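# Move the rope-reel pole onto the empty wall rack

## Task

Carry the pole that holds the rope reel over to the wall rack that currently has no pole in it. When finished, the pole must be seated fully down in the slots of both brackets and the reel must be hanging motionless. The robot must have released the pole and backed away from it. It must not have toppled over or be left leaning. The result only counts if it stays that way without the robot supporting anything.

## Robot and tools

ROBOT. The robot is a Rainbow Robotics RB-Y1. It has a wheeled base with two driven wheels and two rear casters, a folding torso (called the leg), a head and two seven-joint arms, each with a parallel gripper. The base is 0.66 m long and 0.58 m wide, and its front edge sits 0.10 m ahead of the drive axle. The base cannot move sideways. When bent, the leg can poke out past the front edge.

FRAMES. The base frame has its origin on the floor midway between the drive wheels, with x forward, y left and z up. The chest, left_hand and right_hand poses in a result are all expressed in this frame. A hand point is the spot between its finger pads. The fingers point along the hand's -z axis and close along its x axis. Reported hand positions get less accurate at long reach. Odometry is the base frame as it was at the scene start. It counts wheel turns, so slipping looks like travel. Heading runs from -3.142 to 3.142, with left positive.

execute_actions. The argument "actions" is a list holding one action, or none. An empty list just returns the state and images. An action may contain "base", "joints", "speeds" and "min_time_s"; its motions start together.
- "base" is relative to where the base currently stands and takes exactly one key. translate_m is a straight drive in metres, -3 to 3, forward positive. rotate_rad is a turn in place in radians, -3.2 to 3.2, counter-clockwise (left) positive.
- "joints" is a single map, shared by both arms, torso and head, from joint name to an absolute target. Angles are in rad and grippers in m. Ranges:
  - torso_squat_rad 0 to 1.2 (larger lowers the level chest).
  - torso_shift_rad -0.3 to 0.6 (positive pushes the hips forward).
  - torso_pitch_rad -0.2 to 1.4 (positive leans forward).
  - torso_yaw_rad -1.5 to 1.5 (positive turns left).
  - Shoulder pitch -2.356 to 2.356 (0 hangs down; negative swings forward and up).
  - left_shoulder_roll_rad 0 to 3.141; right_shoulder_roll_rad -3.141 to 0. Each opens its arm outward.
  - Shoulder yaw -2.094 to 2.094.
  - Elbow -2.617 to 0.01 (negative bends).
  - Forearm roll -3.141 to 3.141.
  - Wrist pitch -1.57 to 1.919 (negative tips the hand forward).
  - Hand roll -2.705 to 2.705.
  - left_gripper_m and right_gripper_m 0 to 0.1, the pad gap.
  - head_pan_rad -0.523 to 0.523 and head_tilt_rad -0.35 to 1.57 (positive looks down).
  The arm names begin left_ or right_. For yaw and both rolls, positive means left or counter-clockwise on both arms.
- The torso has extra coupled limits: squat+shift<=1.52; squat-shift+pitch<=1.57; shift+0.5pitch-0.4squat<=0.7; shift+0.3pitch-0.5squat<=0.39. If a command breaks one, the torso stops partway and reports off_target.
- "speeds" can lower a top speed for this action only: translate_m 0.05 to 0.4 m/s, rotate_rad 0.1 to 1.509 rad/s. A base move needing more than 8.667 s is refused.
- "min_time_s" (0.1 to 8) sets the shortest duration of each arm and head motion.
- "cameras" lists head_camera, left_wrist_camera, right_wrist_camera or all. Leaving it out gives all of them; [] gives none.
A call containing a bad key or an out-of-range number is rejected whole. Anything left out of an action may still be chasing an earlier target.

RESULTS. base_status and joint_status report each motion's outcome:
- done: the target was reached. For the base it only means the wheels turned that far.
- off_target: the part settled short and may still push.
- limit_stop_at_<name>: a built-in limit stopped it. limit_stop_at_own_body means the self-collision guard halted it before contact; move the arm or torso apart.
- contact_stop: it hit something and pushed hard. This exists only for the torso and arms.
- time_out: the motion ran too long.
- stopped_with_arm: the torso halted because an arm hit something.
After a contact stop, time_out or stopped_with_arm, the whole group (torso, left arm or right arm) freezes and forgets its targets. Back off first in a separate call, arms before torso. One exception: if a two-hand hold gets a torso contact_stop at once with nothing in the way, resend every arm joint at its current reading, then resend the torso.
"joint command not followed" with a cause line means an arm-collision check refused that arm's targets. Those joints show not_followed, and the robot may retry them later. The gripper in the same action still moves. on_its_own describes uncommanded parts; "held at" gives a target, not a measured position. A Motor temperatures line lists each arm's joints in joint_positions order. MOTOR HOT appears from 65 °C. At 80 °C an OVER-TEMPERATURE FAULT brakes the robot, skips the rest of the call, and marks cut keys limit_stop_at_motor_heat. Afterwards, send the targets again. A torque fault at a joint's load limit also freezes everything for 10 s.

OTHER TOOLS.
- wait(seconds 0 to 10) lets the scene run without new commands and returns the state.
- zoom_image(camera, region [x0,y0,x1,y1] in pixels, at most 504 by 504) enlarges part of that camera's latest image. head_camera is 896x504 and the wrist cameras are 644x364.
- read_manual(section "licences") returns licence text only.
- finished_scene(scene: the current scene number, 1 to 2) ends the scene for good and reports success.
If a call in a reply reports a stop, later moving calls in that same reply are skipped. The robot keeps its last command while you think.

CAUTIONS.
- The base does not stop at furniture and may keep shoving it.
- A leg pressing on furniture can slide the robot backward without odometry showing it.
- Each arm carries up to 3 kg. Heavy loads held far forward can tip the robot, and nothing prevents that.
- Never let the arms strike or squeeze each other, grippers included; a hard press ends the run.
- To grip, command an opening at least 0.005 m under the object's width; off_target is then expected.
- Avoid dropping, slamming or pushing things hard. Occasionally an outside nudge disturbs a loose object.

Each tool is called after ">>>" in YAML: its name, and indented under it one key for each argument.

## Session

>>> execute_actions:
  actions: []

Scene clock: 0.00 s.
Motor temperatures (°C, as the motors report them): left_arm=[32 30 34 32 35 35 33] | right_arm=[32 30 34 31 38 34 34]
base_odometry: x=+0.000 y=+0.000 heading=+0.000 (m, m, rad; odometry frame)
base_status: not commanded
joint_positions: torso_squat_rad=+0.350 torso_shift_rad=-0.001 torso_pitch_rad=-0.002 torso_yaw_rad=+0.000 left_shoulder_pitch_rad=+0.007 left_shoulder_roll_rad=+0.046 left_shoulder_yaw_rad=-0.037 left_elbow_rad=-0.159 left_forearm_roll_rad=+0.040 left_wrist_pitch_rad=-0.004 left_hand_roll_rad=+0.032 left_gripper_m=+0.100 right_shoulder_pitch_rad=-0.007 right_shoulder_roll_rad=-0.020 right_shoulder_yaw_rad=+0.023 right_elbow_rad=-0.289 right_forearm_roll_rad=-0.036 right_wrist_pitch_rad=-0.030 right_hand_roll_rad=+0.005 right_gripper_m=+0.100 head_pan_rad=+0.000 head_tilt_rad=+0.401
joint_status: not commanded
chest: x=-0.2294 y=-0.0005 z=+1.2474 quat_wxyz=(+1.000, +0.000, -0.001, +0.000) (m; base frame)
left_hand: x=-0.1549 y=+0.2522 z=+0.5667 quat_wxyz=(+0.997, +0.019, -0.079, +0.017) (m; base frame)
right_hand: x=-0.0762 y=-0.2316 z=+0.5797 quat_wxyz=(+0.987, -0.006, -0.163, -0.001) (m; base frame)
pictures: head_camera, left_wrist_camera, right_wrist_camera
Images, in order (width x height): head_camera 896x504, left_wrist_camera 644x364, right_wrist_camera 644x364.

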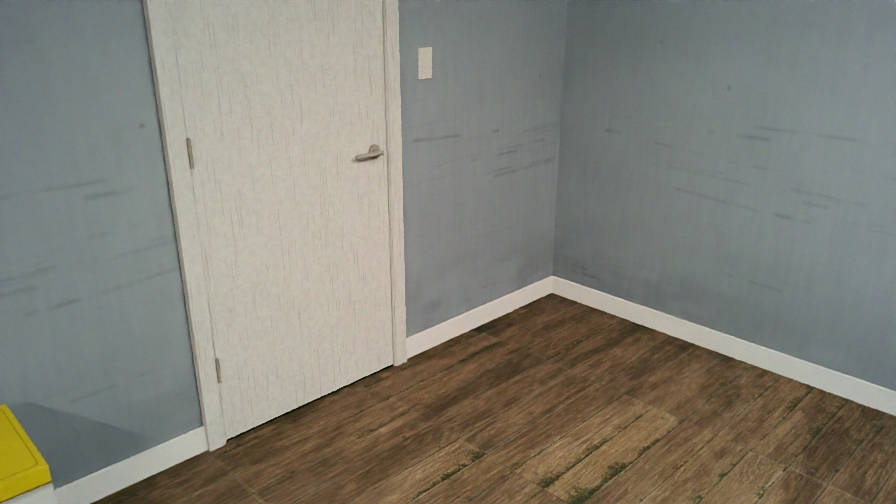

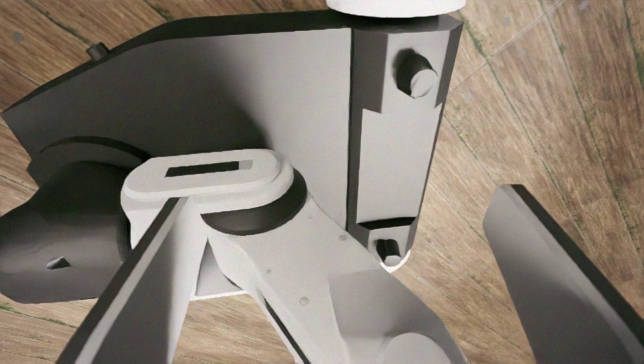

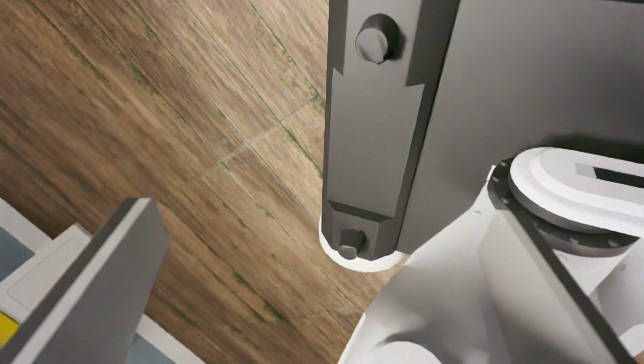

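>>> execute_actions:
  actions:
    - {"base":{"rotate_rad":1.5},"joints":{"head_tilt_rad":0.3}}
  cameras: ["head_camera"]

>>> execute_actions:
  actions:
    - {"base":{"rotate_rad":1.1}}
  cameras: ["head_camera"]

>>> execute_actions:
  actions:
    - {"base":{"rotate_rad":1.1}}
  cameras: ["head_camera"]

>>> execute_actions:
  actions:
    - {"base":{"rotate_rad":1.1}}
  cameras: ["head_camera"]

Scene clock: 10.63 s.
Motor temperatures (°C, as the motors report them): left_arm=[32 30 34 32 35 35 33] | right_arm=[32 30 34 32 38 34 34]
base_odometry: x=+0.000 y=+0.000 heading=+1.500 (m, m, rad; odometry frame)
base_status: done
joint_positions: torso_squat_rad=+0.350 torso_shift_rad=-0.001 torso_pitch_rad=-0.002 torso_yaw_rad=+0.000 left_shoulder_pitch_rad=+0.007 left_shoulder_roll_rad=+0.046 left_shoulder_yaw_rad=-0.037 left_elbow_rad=-0.159 left_forearm_roll_rad=+0.040 left_wrist_pitch_rad=-0.004 left_hand_roll_rad=+0.032 left_gripper_m=+0.100 right_shoulder_pitch_rad=-0.007 right_shoulder_roll_rad=-0.020 right_shoulder_yaw_rad=+0.023 right_elbow_rad=-0.289 right_forearm_roll_rad=-0.036 right_wrist_pitch_rad=-0.030 right_hand_roll_rad=+0.005 right_gripper_m=+0.100 head_pan_rad=+0.000 head_tilt_rad=+0.300
joint_status: all done
chest: x=-0.2294 y=-0.0005 z=+1.2474 quat_wxyz=(+1.000, +0.000, -0.001, +0.000) (m; base frame)
left_hand: x=-0.1549 y=+0.2522 z=+0.5667 quat_wxyz=(+0.997, +0.019, -0.079, +0.017) (m; base frame)
right_hand: x=-0.0762 y=-0.2316 z=+0.5797 quat_wxyz=(+0.987, -0.006, -0.163, -0.001) (m; base frame)
pictures: head_camera
Images, in order (width x height): head_camera 896x504.

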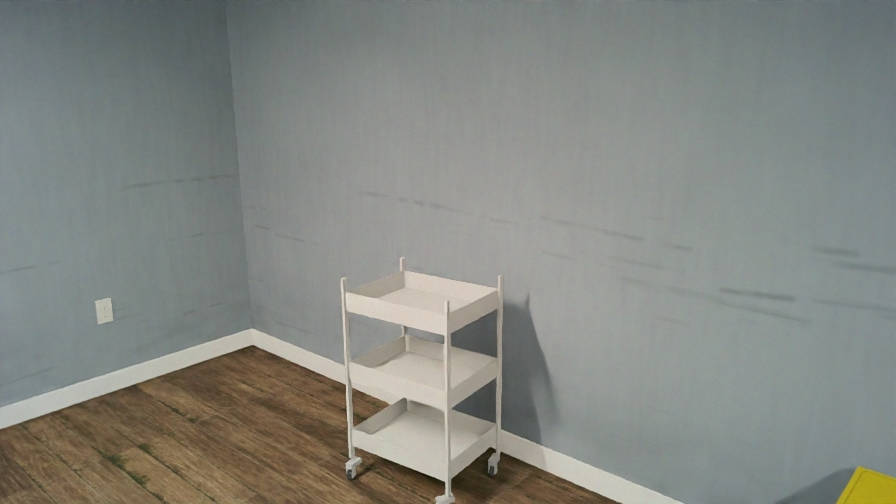

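Scene clock: 14.07 s.
Motor temperatures (°C, as the motors report them): left_arm=[32 30 34 32 35 35 33] | right_arm=[32 30 34 32 38 34 34]
base_odometry: x=+0.000 y=+0.000 heading=+2.599 (m, m, rad; odometry frame)
base_status: done
joint_positions: torso_squat_rad=+0.350 torso_shift_rad=-0.001 torso_pitch_rad=-0.002 torso_yaw_rad=+0.000 left_shoulder_pitch_rad=+0.007 left_shoulder_roll_rad=+0.046 left_shoulder_yaw_rad=-0.037 left_elbow_rad=-0.159 left_forearm_roll_rad=+0.040 left_wrist_pitch_rad=-0.004 left_hand_roll_rad=+0.032 left_gripper_m=+0.100 right_shoulder_pitch_rad=-0.007 right_shoulder_roll_rad=-0.020 right_shoulder_yaw_rad=+0.023 right_elbow_rad=-0.289 right_forearm_roll_rad=-0.036 right_wrist_pitch_rad=-0.030 right_hand_roll_rad=+0.005 right_gripper_m=+0.100 head_pan_rad=+0.000 head_tilt_rad=+0.300
joint_status: not commanded
chest: x=-0.2294 y=-0.0005 z=+1.2474 quat_wxyz=(+1.000, +0.000, -0.001, +0.000) (m; base frame)
left_hand: x=-0.1549 y=+0.2522 z=+0.5667 quat_wxyz=(+0.997, +0.019, -0.079, +0.017) (m; base frame)
right_hand: x=-0.0762 y=-0.2316 z=+0.5797 quat_wxyz=(+0.987, -0.006, -0.163, -0.001) (m; base frame)
pictures: head_camera
Images, in order (width x height): head_camera 896x504.

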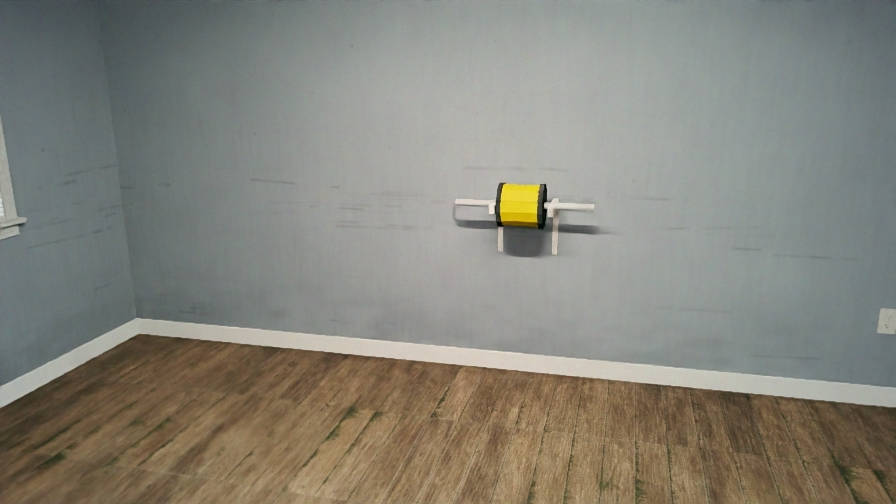

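Scene clock: 17.50 s.
Motor temperatures (°C, as the motors report them): left_arm=[32 30 34 32 35 35 33] | right_arm=[32 30 34 32 38 34 34]
base_odometry: x=+0.000 y=+0.000 heading=-2.584 (m, m, rad; odometry frame)
base_status: done
joint_positions: torso_squat_rad=+0.350 torso_shift_rad=-0.001 torso_pitch_rad=-0.002 torso_yaw_rad=+0.000 left_shoulder_pitch_rad=+0.007 left_shoulder_roll_rad=+0.046 left_shoulder_yaw_rad=-0.037 left_elbow_rad=-0.159 left_forearm_roll_rad=+0.040 left_wrist_pitch_rad=-0.004 left_hand_roll_rad=+0.032 left_gripper_m=+0.100 right_shoulder_pitch_rad=-0.007 right_shoulder_roll_rad=-0.020 right_shoulder_yaw_rad=+0.023 right_elbow_rad=-0.289 right_forearm_roll_rad=-0.036 right_wrist_pitch_rad=-0.030 right_hand_roll_rad=+0.005 right_gripper_m=+0.100 head_pan_rad=+0.000 head_tilt_rad=+0.300
joint_status: not commanded
chest: x=-0.2294 y=-0.0005 z=+1.2474 quat_wxyz=(+1.000, +0.000, -0.001, +0.000) (m; base frame)
left_hand: x=-0.1549 y=+0.2522 z=+0.5667 quat_wxyz=(+0.997, +0.019, -0.079, +0.017) (m; base frame)
right_hand: x=-0.0762 y=-0.2316 z=+0.5797 quat_wxyz=(+0.987, -0.006, -0.163, -0.001) (m; base frame)
pictures: head_camera
Images, in order (width x height): head_camera 896x504.

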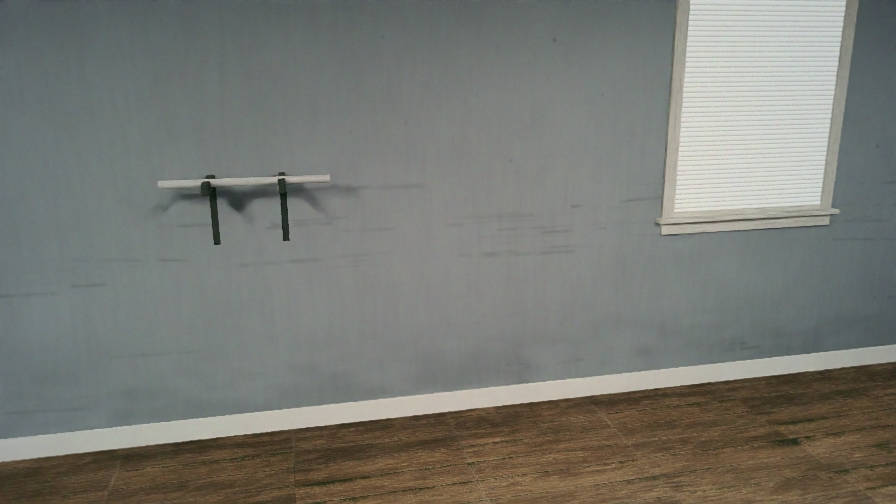

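Scene clock: 20.93 s.
Motor temperatures (°C, as the motors report them): left_arm=[32 30 34 32 35 35 33] | right_arm=[32 30 34 32 38 34 34]
base_odometry: x=+0.000 y=+0.000 heading=-1.485 (m, m, rad; odometry frame)
base_status: done
joint_positions: torso_squat_rad=+0.350 torso_shift_rad=-0.001 torso_pitch_rad=-0.002 torso_yaw_rad=+0.000 left_shoulder_pitch_rad=+0.007 left_shoulder_roll_rad=+0.046 left_shoulder_yaw_rad=-0.037 left_elbow_rad=-0.159 left_forearm_roll_rad=+0.040 left_wrist_pitch_rad=-0.004 left_hand_roll_rad=+0.032 left_gripper_m=+0.100 right_shoulder_pitch_rad=-0.007 right_shoulder_roll_rad=-0.020 right_shoulder_yaw_rad=+0.023 right_elbow_rad=-0.289 right_forearm_roll_rad=-0.036 right_wrist_pitch_rad=-0.030 right_hand_roll_rad=+0.005 right_gripper_m=+0.100 head_pan_rad=+0.000 head_tilt_rad=+0.300
joint_status: not commanded
chest: x=-0.2294 y=-0.0005 z=+1.2474 quat_wxyz=(+1.000, +0.000, -0.001, +0.000) (m; base frame)
left_hand: x=-0.1549 y=+0.2522 z=+0.5667 quat_wxyz=(+0.997, +0.019, -0.079, +0.017) (m; base frame)
right_hand: x=-0.0762 y=-0.2316 z=+0.5797 quat_wxyz=(+0.987, -0.006, -0.163, -0.001) (m; base frame)
pictures: head_camera
Images, in order (width x height): head_camera 896x504.

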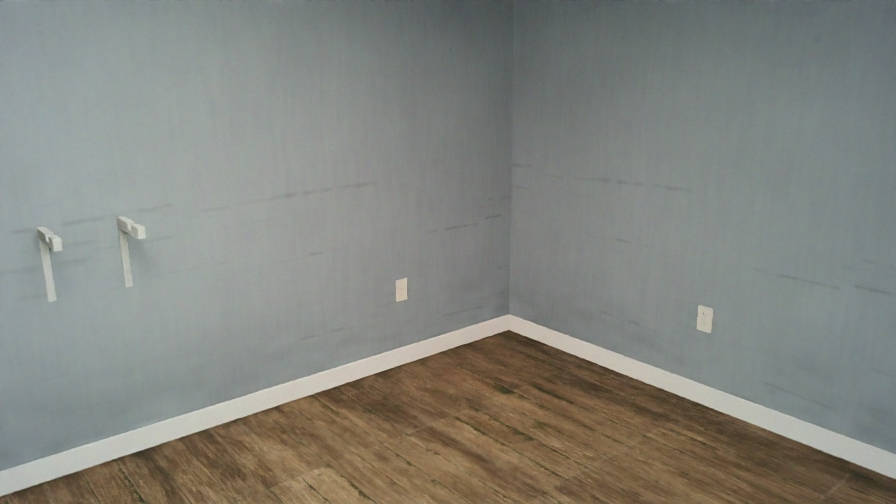

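>>> execute_actions:
  actions:
    - {"base":{"rotate_rad":-2.258},"joints":{"left_shoulder_pitch_rad":0,"left_shoulder_roll_rad":0,"left_shoulder_yaw_rad":0,"left_elbow_rad":-1.57,"left_forearm_roll_rad":0,"left_wrist_pitch_rad":0,"left_hand_roll_rad":0,"right_shoulder_pitch_rad":0,"right_shoulder_roll_rad":0,"right_shoulder_yaw_rad":0,"right_elbow_rad":-1.57,"right_forearm_roll_rad":0,"right_wrist_pitch_rad":0,"right_hand_roll_rad":0,"torso_squat_rad":0.85}}
  cameras: []

>>> execute_actions:
  actions:
    - {"base":{"translate_m":1.617},"joints":{"head_tilt_rad":0.5}}
  cameras: []

>>> execute_actions:
  actions:
    - {"base":{"rotate_rad":-0.146}}

Scene clock: 66.03 s.
Motor temperatures (°C, as the motors report them): left_arm=[32 30 34 33 35 35 33] | right_arm=[32 30 34 32 38 34 34]
base_odometry: x=+0.000 y=+0.000 heading=+2.541 (m, m, rad; odometry frame)
base_status: done
joint_positions: torso_squat_rad=+0.850 torso_shift_rad=-0.001 torso_pitch_rad=-0.002 torso_yaw_rad=+0.000 left_shoulder_pitch_rad=+0.000 left_shoulder_roll_rad=+0.000 left_shoulder_yaw_rad=+0.000 left_elbow_rad=-1.570 left_forearm_roll_rad=+0.000 left_wrist_pitch_rad=+0.000 left_hand_roll_rad=+0.000 left_gripper_m=+0.100 right_shoulder_pitch_rad=+0.000 right_shoulder_roll_rad=+0.000 right_shoulder_yaw_rad=+0.000 right_elbow_rad=-1.570 right_forearm_roll_rad=+0.000 right_wrist_pitch_rad=+0.000 right_hand_roll_rad=+0.000 right_gripper_m=+0.100 head_pan_rad=+0.000 head_tilt_rad=+0.300
joint_status: all done
chest: x=-0.2293 y=-0.0004 z=+1.0519 quat_wxyz=(+1.000, +0.000, -0.001, +0.000) (m; base frame)
left_hand: x=+0.2888 y=+0.2198 z=+0.8258 quat_wxyz=(+0.707, +0.000, -0.708, +0.000) (m; base frame)
right_hand: x=+0.2889 y=-0.2203 z=+0.8259 quat_wxyz=(+0.706, +0.000, -0.708, +0.000) (m; base frame)
pictures: none
No camera images: the call's "cameras" was empty. Leave "cameras" out to get every camera's image.

Scene clock: 71.50 s.
Motor temperatures (°C, as the motors report them): left_arm=[32 30 34 33 35 35 33] | right_arm=[32 30 34 32 38 34 34]
base_odometry: x=-1.333 y=+0.915 heading=+2.540 (m, m, rad; odometry frame)
base_status: done
joint_positions: torso_squat_rad=+0.850 torso_shift_rad=-0.001 torso_pitch_rad=-0.002 torso_yaw_rad=+0.000 left_shoulder_pitch_rad=+0.000 left_shoulder_roll_rad=+0.000 left_shoulder_yaw_rad=+0.000 left_elbow_rad=-1.570 left_forearm_roll_rad=+0.000 left_wrist_pitch_rad=+0.000 left_hand_roll_rad=+0.000 left_gripper_m=+0.100 right_shoulder_pitch_rad=+0.000 right_shoulder_roll_rad=+0.000 right_shoulder_yaw_rad=+0.000 right_elbow_rad=-1.570 right_forearm_roll_rad=+0.000 right_wrist_pitch_rad=+0.000 right_hand_roll_rad=+0.000 right_gripper_m=+0.100 head_pan_rad=+0.000 head_tilt_rad=+0.500
joint_status: all done
chest: x=-0.2291 y=-0.0004 z=+1.0519 quat_wxyz=(+1.000, +0.000, -0.001, +0.000) (m; base frame)
left_hand: x=+0.2889 y=+0.2198 z=+0.8257 quat_wxyz=(+0.707, +0.000, -0.707, +0.000) (m; base frame)
right_hand: x=+0.2890 y=-0.2203 z=+0.8257 quat_wxyz=(+0.707, +0.000, -0.708, +0.000) (m; base frame)
pictures: none
No camera images: the call's "cameras" was empty. Leave "cameras" out to get every camera's image.

Scene clock: 72.93 s.
Motor temperatures (°C, as the motors report them): left_arm=[32 30 34 33 35 35 33] | right_arm=[32 30 34 32 38 34 34]
base_odometry: x=-1.333 y=+0.915 heading=+2.395 (m, m, rad; odometry frame)
base_status: done
joint_positions: torso_squat_rad=+0.850 torso_shift_rad=-0.001 torso_pitch_rad=-0.002 torso_yaw_rad=+0.000 left_shoulder_pitch_rad=+0.000 left_shoulder_roll_rad=+0.000 left_shoulder_yaw_rad=+0.000 left_elbow_rad=-1.570 left_forearm_roll_rad=+0.000 left_wrist_pitch_rad=+0.000 left_hand_roll_rad=+0.000 left_gripper_m=+0.100 right_shoulder_pitch_rad=+0.000 right_shoulder_roll_rad=+0.000 right_shoulder_yaw_rad=+0.000 right_elbow_rad=-1.570 right_forearm_roll_rad=+0.000 right_wrist_pitch_rad=+0.000 right_hand_roll_rad=+0.000 right_gripper_m=+0.100 head_pan_rad=+0.000 head_tilt_rad=+0.500
joint_status: not commanded
chest: x=-0.2291 y=-0.0004 z=+1.0519 quat_wxyz=(+1.000, +0.000, -0.001, +0.000) (m; base frame)
left_hand: x=+0.2889 y=+0.2198 z=+0.8257 quat_wxyz=(+0.707, +0.000, -0.707, +0.000) (m; base frame)
right_hand: x=+0.2890 y=-0.2203 z=+0.8257 quat_wxyz=(+0.707, +0.000, -0.708, +0.000) (m; base frame)
pictures: head_camera, left_wrist_camera, right_wrist_camera
Images, in order (width x height): head_camera 896x504, left_wrist_camera 644x364, right_wrist_camera 644x364.

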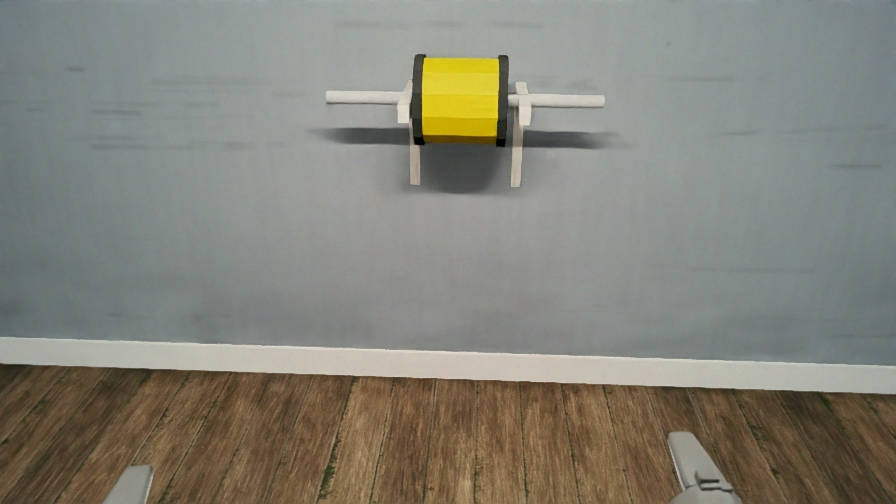

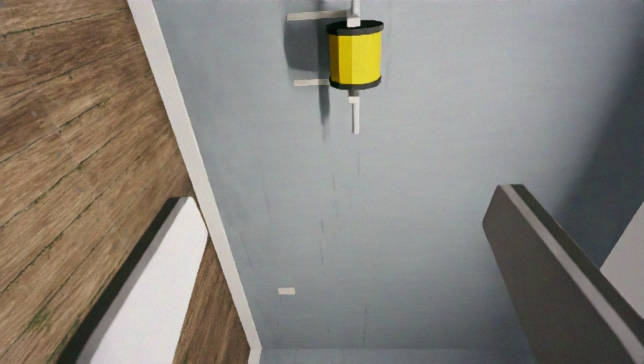

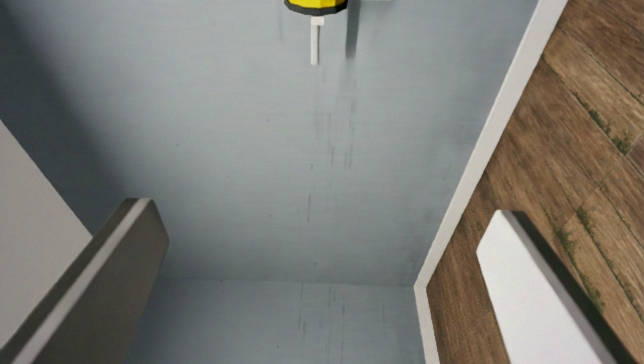

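>>> execute_actions:
  actions:
    - {"base":{"rotate_rad":-0.045}}
  cameras: []

>>> execute_actions:
  actions:
    - {"base":{"translate_m":0.7},"joints":{"head_tilt_rad":0.6}}

Scene clock: 83.20 s.
Motor temperatures (°C, as the motors report them): left_arm=[32 30 34 33 35 35 33] | right_arm=[32 30 34 32 38 35 34]
base_odometry: x=-1.334 y=+0.915 heading=+2.350 (m, m, rad; odometry frame)
base_status: done
joint_positions: torso_squat_rad=+0.850 torso_shift_rad=-0.001 torso_pitch_rad=-0.002 torso_yaw_rad=+0.000 left_shoulder_pitch_rad=+0.000 left_shoulder_roll_rad=+0.000 left_shoulder_yaw_rad=+0.000 left_elbow_rad=-1.570 left_forearm_roll_rad=+0.000 left_wrist_pitch_rad=+0.000 left_hand_roll_rad=+0.000 left_gripper_m=+0.100 right_shoulder_pitch_rad=+0.000 right_shoulder_roll_rad=+0.000 right_shoulder_yaw_rad=+0.000 right_elbow_rad=-1.570 right_forearm_roll_rad=+0.000 right_wrist_pitch_rad=+0.000 right_hand_roll_rad=+0.000 right_gripper_m=+0.100 head_pan_rad=+0.000 head_tilt_rad=+0.500
joint_status: not commanded
chest: x=-0.2291 y=-0.0004 z=+1.0519 quat_wxyz=(+1.000, +0.000, -0.001, +0.000) (m; base frame)
left_hand: x=+0.2889 y=+0.2198 z=+0.8257 quat_wxyz=(+0.707, +0.000, -0.707, +0.000) (m; base frame)
right_hand: x=+0.2890 y=-0.2203 z=+0.8257 quat_wxyz=(+0.707, +0.000, -0.708, +0.000) (m; base frame)
pictures: none
No camera images: the call's "cameras" was empty. Leave "cameras" out to get every camera's image.

Scene clock: 86.37 s.
Motor temperatures (°C, as the motors report them): left_arm=[32 30 34 33 35 35 33] | right_arm=[32 30 34 32 38 35 34]
base_odometry: x=-1.825 y=+1.413 heading=+2.350 (m, m, rad; odometry frame)
base_status: done
joint_positions: torso_squat_rad=+0.850 torso_shift_rad=-0.001 torso_pitch_rad=-0.002 torso_yaw_rad=+0.000 left_shoulder_pitch_rad=+0.000 left_shoulder_roll_rad=+0.000 left_shoulder_yaw_rad=+0.000 left_elbow_rad=-1.570 left_forearm_roll_rad=+0.000 left_wrist_pitch_rad=+0.000 left_hand_roll_rad=+0.000 left_gripper_m=+0.100 right_shoulder_pitch_rad=+0.000 right_shoulder_roll_rad=+0.000 right_shoulder_yaw_rad=+0.000 right_elbow_rad=-1.570 right_forearm_roll_rad=+0.000 right_wrist_pitch_rad=+0.000 right_hand_roll_rad=+0.000 right_gripper_m=+0.100 head_pan_rad=+0.000 head_tilt_rad=+0.600
joint_status: all done
chest: x=-0.2291 y=-0.0004 z=+1.0519 quat_wxyz=(+1.000, +0.000, -0.001, +0.000) (m; base frame)
left_hand: x=+0.2889 y=+0.2198 z=+0.8257 quat_wxyz=(+0.707, +0.000, -0.707, +0.000) (m; base frame)
right_hand: x=+0.2890 y=-0.2203 z=+0.8257 quat_wxyz=(+0.707, +0.000, -0.708, +0.000) (m; base frame)
pictures: head_camera, left_wrist_camera, right_wrist_camera
Images, in order (width x height): head_camera 896x504, left_wrist_camera 644x364, right_wrist_camera 644x364.

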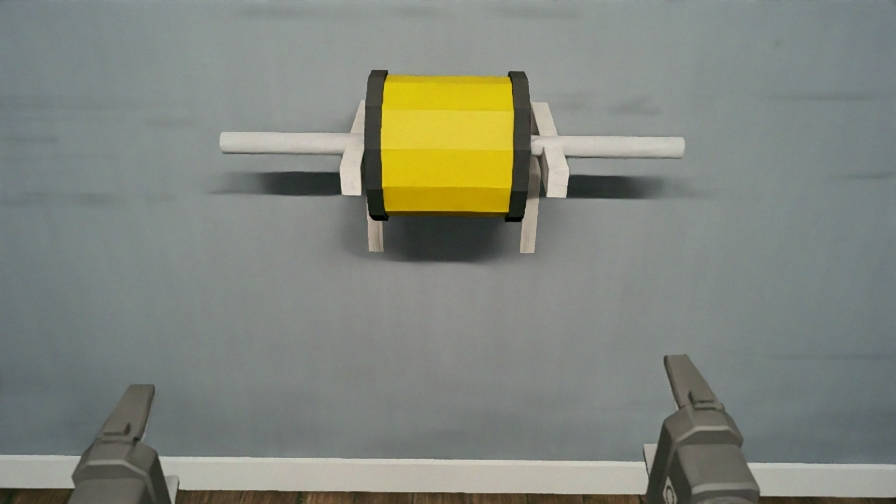

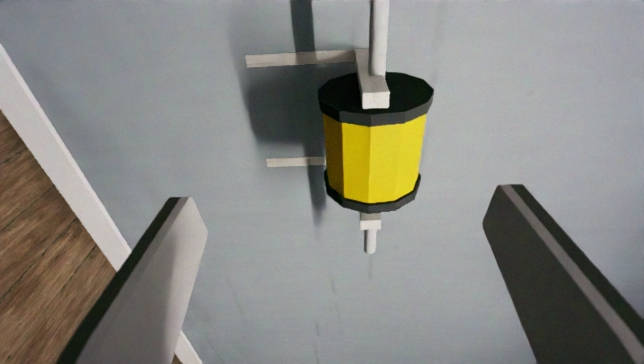

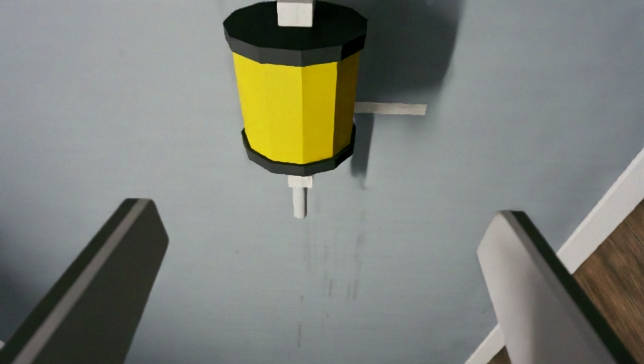

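>>> execute_actions:
  actions:
    - {"base":{"translate_m":0.27},"joints":{"head_tilt_rad":0.75,"torso_squat_rad":0.79,"left_shoulder_yaw_rad":-0.06,"right_shoulder_yaw_rad":-0.07}}

Scene clock: 93.70 s.
Motor temperatures (°C, as the motors report them): left_arm=[32 30 34 33 35 35 33] | right_arm=[32 30 34 32 38 35 34]
base_odometry: x=-2.015 y=+1.605 heading=+2.349 (m, m, rad; odometry frame)
base_status: done
joint_positions: torso_squat_rad=+0.790 torso_shift_rad=-0.001 torso_pitch_rad=-0.002 torso_yaw_rad=+0.000 left_shoulder_pitch_rad=+0.000 left_shoulder_roll_rad=+0.000 left_shoulder_yaw_rad=-0.060 left_elbow_rad=-1.570 left_forearm_roll_rad=+0.000 left_wrist_pitch_rad=+0.000 left_hand_roll_rad=+0.000 left_gripper_m=+0.100 right_shoulder_pitch_rad=+0.000 right_shoulder_roll_rad=+0.000 right_shoulder_yaw_rad=-0.070 right_elbow_rad=-1.570 right_forearm_roll_rad=+0.000 right_wrist_pitch_rad=+0.000 right_hand_roll_rad=+0.000 right_gripper_m=+0.100 head_pan_rad=+0.000 head_tilt_rad=+0.750
joint_status: all done
chest: x=-0.2292 y=-0.0004 z=+1.0826 quat_wxyz=(+1.000, +0.000, -0.001, +0.000) (m; base frame)
left_hand: x=+0.2879 y=+0.1888 z=+0.8564 quat_wxyz=(+0.706, -0.021, -0.707, -0.021) (m; base frame)
right_hand: x=+0.2877 y=-0.2565 z=+0.8564 quat_wxyz=(+0.706, -0.025, -0.707, -0.025) (m; base frame)
pictures: head_camera, left_wrist_camera, right_wrist_camera
Images, in order (width x height): head_camera 896x504, left_wrist_camera 644x364, right_wrist_camera 644x364.

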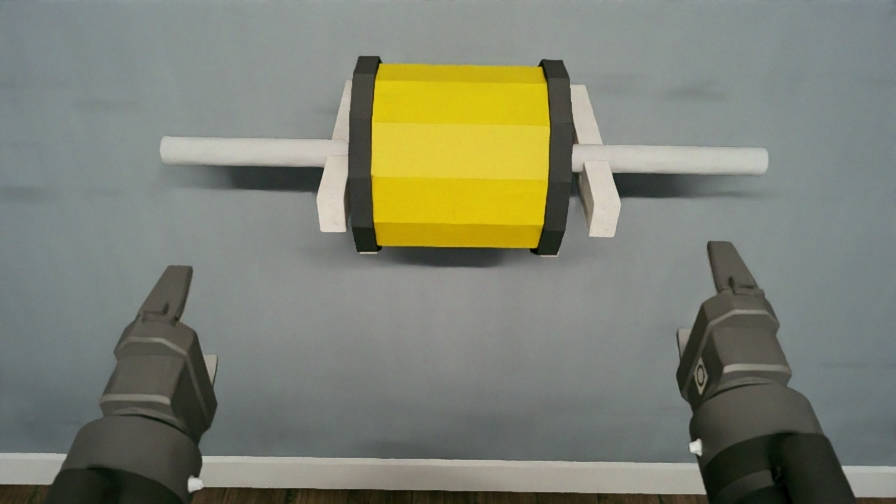

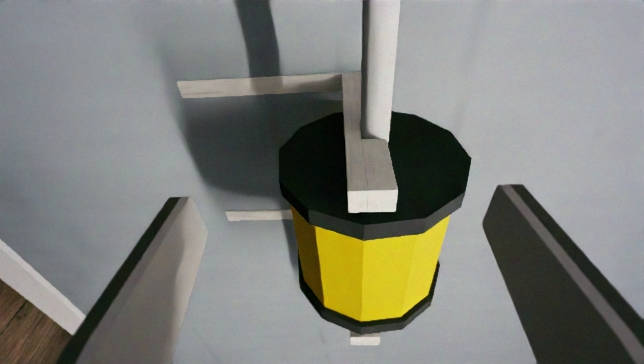

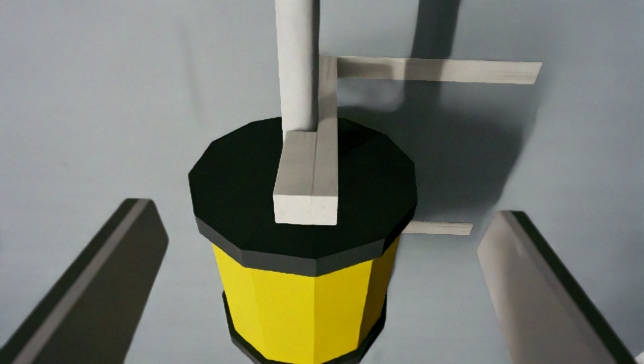

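>>> execute_actions:
  actions:
    - {"base":{"translate_m":0.1},"joints":{"head_tilt_rad":0.8,"torso_squat_rad":0.755,"left_shoulder_pitch_rad":-0.08,"left_elbow_rad":-1.515}}

Scene clock: 101.70 s.
Motor temperatures (°C, as the motors report them): left_arm=[32 30 34 33 35 35 33] | right_arm=[32 30 34 33 38 35 34]
base_odometry: x=-2.085 y=+1.677 heading=+2.349 (m, m, rad; odometry frame)
base_status: done
joint_positions: torso_squat_rad=+0.755 torso_shift_rad=-0.001 torso_pitch_rad=-0.002 torso_yaw_rad=+0.000 left_shoulder_pitch_rad=-0.080 left_shoulder_roll_rad=+0.000 left_shoulder_yaw_rad=-0.060 left_elbow_rad=-1.515 left_forearm_roll_rad=+0.000 left_wrist_pitch_rad=+0.000 left_hand_roll_rad=+0.000 left_gripper_m=+0.100 right_shoulder_pitch_rad=+0.000 right_shoulder_roll_rad=+0.000 right_shoulder_yaw_rad=-0.070 right_elbow_rad=-1.570 right_forearm_roll_rad=+0.000 right_wrist_pitch_rad=+0.000 right_hand_roll_rad=+0.000 right_gripper_m=+0.100 head_pan_rad=+0.000 head_tilt_rad=+0.800
joint_status: all done
chest: x=-0.2292 y=-0.0004 z=+1.0997 quat_wxyz=(+1.000, +0.000, -0.001, +0.000) (m; base frame)
left_hand: x=+0.3080 y=+0.1745 z=+0.8864 quat_wxyz=(+0.699, -0.029, -0.714, -0.033) (m; base frame)
right_hand: x=+0.2876 y=-0.2565 z=+0.8735 quat_wxyz=(+0.706, -0.025, -0.707, -0.025) (m; base frame)
pictures: head_camera, left_wrist_camera, right_wrist_camera
Images, in order (width x height): head_camera 896x504, left_wrist_camera 644x364, right_wrist_camera 644x364.

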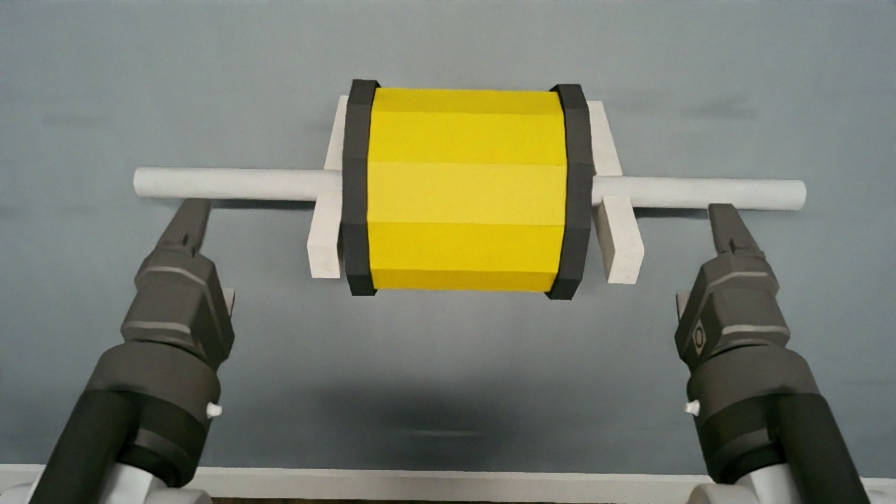

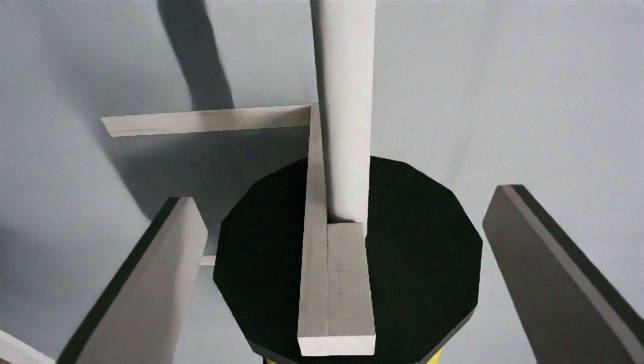

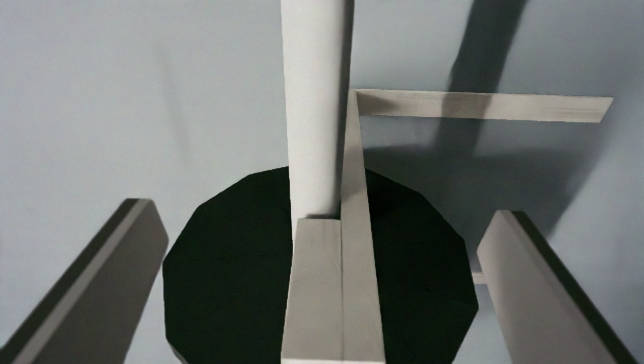

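>>> execute_actions:
  actions:
    - {"base":{"translate_m":0.085},"joints":{"head_tilt_rad":0.85,"right_shoulder_yaw_rad":-0.1,"left_gripper_m":0.07,"right_gripper_m":0.07},"speeds":{"translate_m":0.1}}

Scene clock: 110.03 s.
Motor temperatures (°C, as the motors report them): left_arm=[32 30 34 33 35 35 33] | right_arm=[33 30 34 33 38 35 34]
base_odometry: x=-2.145 y=+1.737 heading=+2.348 (m, m, rad; odometry frame)
base_status: done
joint_positions: torso_squat_rad=+0.755 torso_shift_rad=-0.001 torso_pitch_rad=-0.002 torso_yaw_rad=+0.000 left_shoulder_pitch_rad=-0.080 left_shoulder_roll_rad=+0.000 left_shoulder_yaw_rad=-0.060 left_elbow_rad=-1.515 left_forearm_roll_rad=+0.000 left_wrist_pitch_rad=+0.000 left_hand_roll_rad=+0.000 left_gripper_m=+0.070 right_shoulder_pitch_rad=+0.000 right_shoulder_roll_rad=+0.000 right_shoulder_yaw_rad=-0.100 right_elbow_rad=-1.570 right_forearm_roll_rad=+0.000 right_wrist_pitch_rad=+0.000 right_hand_roll_rad=+0.000 right_gripper_m=+0.070 head_pan_rad=+0.000 head_tilt_rad=+0.850
joint_status: all done
chest: x=-0.2292 y=-0.0004 z=+1.0997 quat_wxyz=(+1.000, +0.000, -0.001, +0.000) (m; base frame)
left_hand: x=+0.3080 y=+0.1745 z=+0.8864 quat_wxyz=(+0.699, -0.029, -0.714, -0.033) (m; base frame)
right_hand: x=+0.2863 y=-0.2720 z=+0.8735 quat_wxyz=(+0.706, -0.035, -0.707, -0.036) (m; base frame)
pictures: head_camera, left_wrist_camera, right_wrist_camera
Images, in order (width x height): head_camera 896x504, left_wrist_camera 644x364, right_wrist_camera 644x364.

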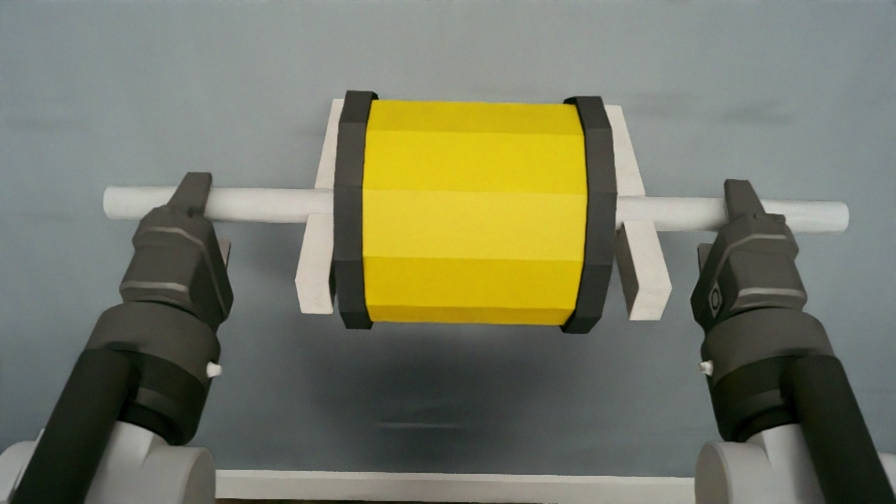

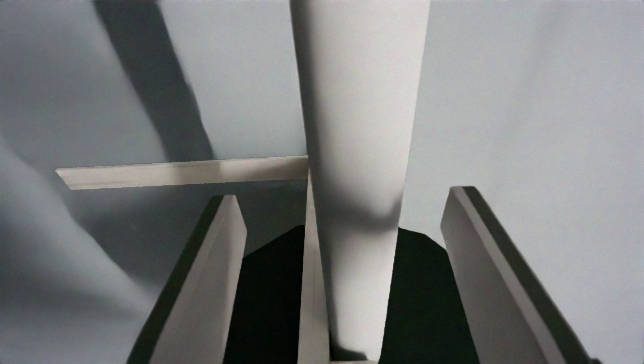

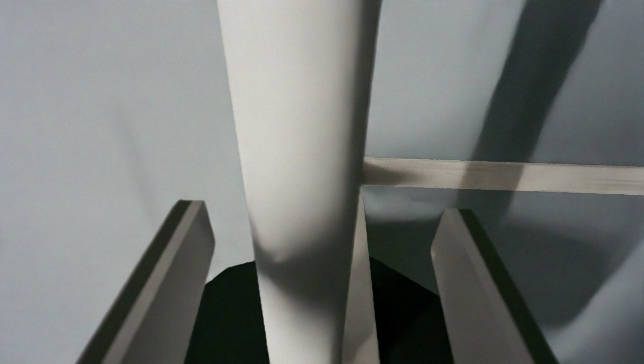

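>>> execute_actions:
  actions:
    - {"base":{"translate_m":0.028},"joints":{"torso_squat_rad":0.742},"speeds":{"translate_m":0.05}}
  cameras: []

>>> execute_actions:
  actions:
    - {"joints":{"left_gripper_m":0.015,"right_gripper_m":0.015}}

Scene clock: 116.97 s.
Motor temperatures (°C, as the motors report them): left_arm=[32 30 34 33 35 35 33] | right_arm=[33 30 34 33 38 35 34]
base_odometry: x=-2.165 y=+1.757 heading=+2.348 (m, m, rad; odometry frame)
base_status: done
joint_positions: torso_squat_rad=+0.742 torso_shift_rad=-0.001 torso_pitch_rad=-0.002 torso_yaw_rad=+0.000 left_shoulder_pitch_rad=-0.080 left_shoulder_roll_rad=+0.000 left_shoulder_yaw_rad=-0.060 left_elbow_rad=-1.515 left_forearm_roll_rad=+0.000 left_wrist_pitch_rad=+0.000 left_hand_roll_rad=+0.000 left_gripper_m=+0.070 right_shoulder_pitch_rad=+0.000 right_shoulder_roll_rad=+0.000 right_shoulder_yaw_rad=-0.100 right_elbow_rad=-1.570 right_forearm_roll_rad=+0.000 right_wrist_pitch_rad=+0.000 right_hand_roll_rad=+0.000 right_gripper_m=+0.070 head_pan_rad=+0.000 head_tilt_rad=+0.850
joint_status: all done
chest: x=-0.2292 y=-0.0004 z=+1.1059 quat_wxyz=(+1.000, +0.000, -0.001, +0.000) (m; base frame)
left_hand: x=+0.3080 y=+0.1744 z=+0.8925 quat_wxyz=(+0.699, -0.029, -0.714, -0.033) (m; base frame)
right_hand: x=+0.2863 y=-0.2720 z=+0.8797 quat_wxyz=(+0.706, -0.035, -0.707, -0.036) (m; base frame)
pictures: none
No camera images: the call's "cameras" was empty. Leave "cameras" out to get every camera's image.

Scene clock: 118.00 s.
Motor temperatures (°C, as the motors report them): left_arm=[32 30 34 33 35 35 33] | right_arm=[33 30 34 33 38 35 34]
base_odometry: x=-2.165 y=+1.757 heading=+2.348 (m, m, rad; odometry frame)
base_status: not commanded
joint_positions: torso_squat_rad=+0.742 torso_shift_rad=-0.001 torso_pitch_rad=-0.002 torso_yaw_rad=+0.000 left_shoulder_pitch_rad=-0.080 left_shoulder_roll_rad=+0.000 left_shoulder_yaw_rad=-0.060 left_elbow_rad=-1.515 left_forearm_roll_rad=+0.000 left_wrist_pitch_rad=+0.000 left_hand_roll_rad=+0.000 left_gripper_m=+0.029 right_shoulder_pitch_rad=+0.000 right_shoulder_roll_rad=+0.000 right_shoulder_yaw_rad=-0.100 right_elbow_rad=-1.570 right_forearm_roll_rad=+0.000 right_wrist_pitch_rad=+0.000 right_hand_roll_rad=+0.000 right_gripper_m=+0.029 head_pan_rad=+0.000 head_tilt_rad=+0.850
joint_status: left_gripper_m off_target (ended at +0.029, target +0.015); right_gripper_m off_target (ended at +0.029, target +0.015)
chest: x=-0.2292 y=-0.0004 z=+1.1059 quat_wxyz=(+1.000, +0.000, -0.001, +0.000) (m; base frame)
left_hand: x=+0.3079 y=+0.1745 z=+0.8922 quat_wxyz=(+0.699, -0.029, -0.714, -0.033) (m; base frame)
right_hand: x=+0.2863 y=-0.2720 z=+0.8797 quat_wxyz=(+0.706, -0.035, -0.707, -0.035) (m; base frame)
pictures: head_camera, left_wrist_camera, right_wrist_camera
Images, in order (width x height): head_camera 896x504, left_wrist_camera 644x364, right_wrist_camera 644x364.

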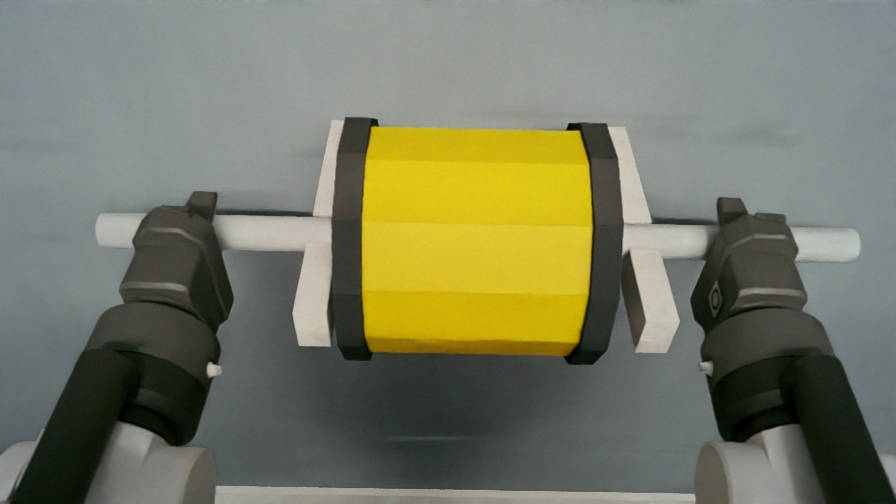

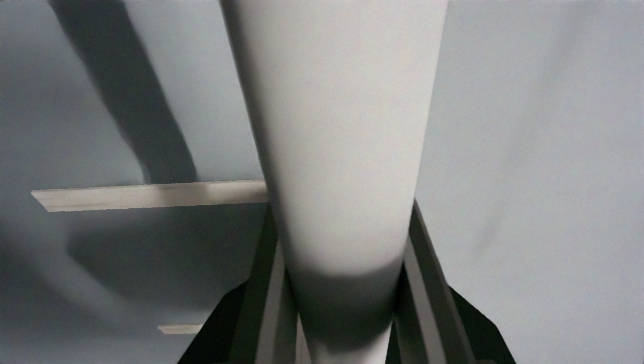

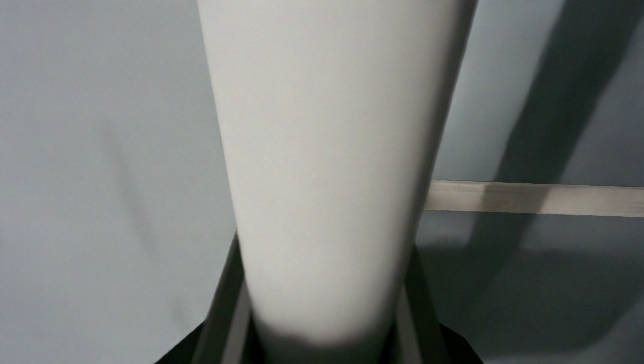

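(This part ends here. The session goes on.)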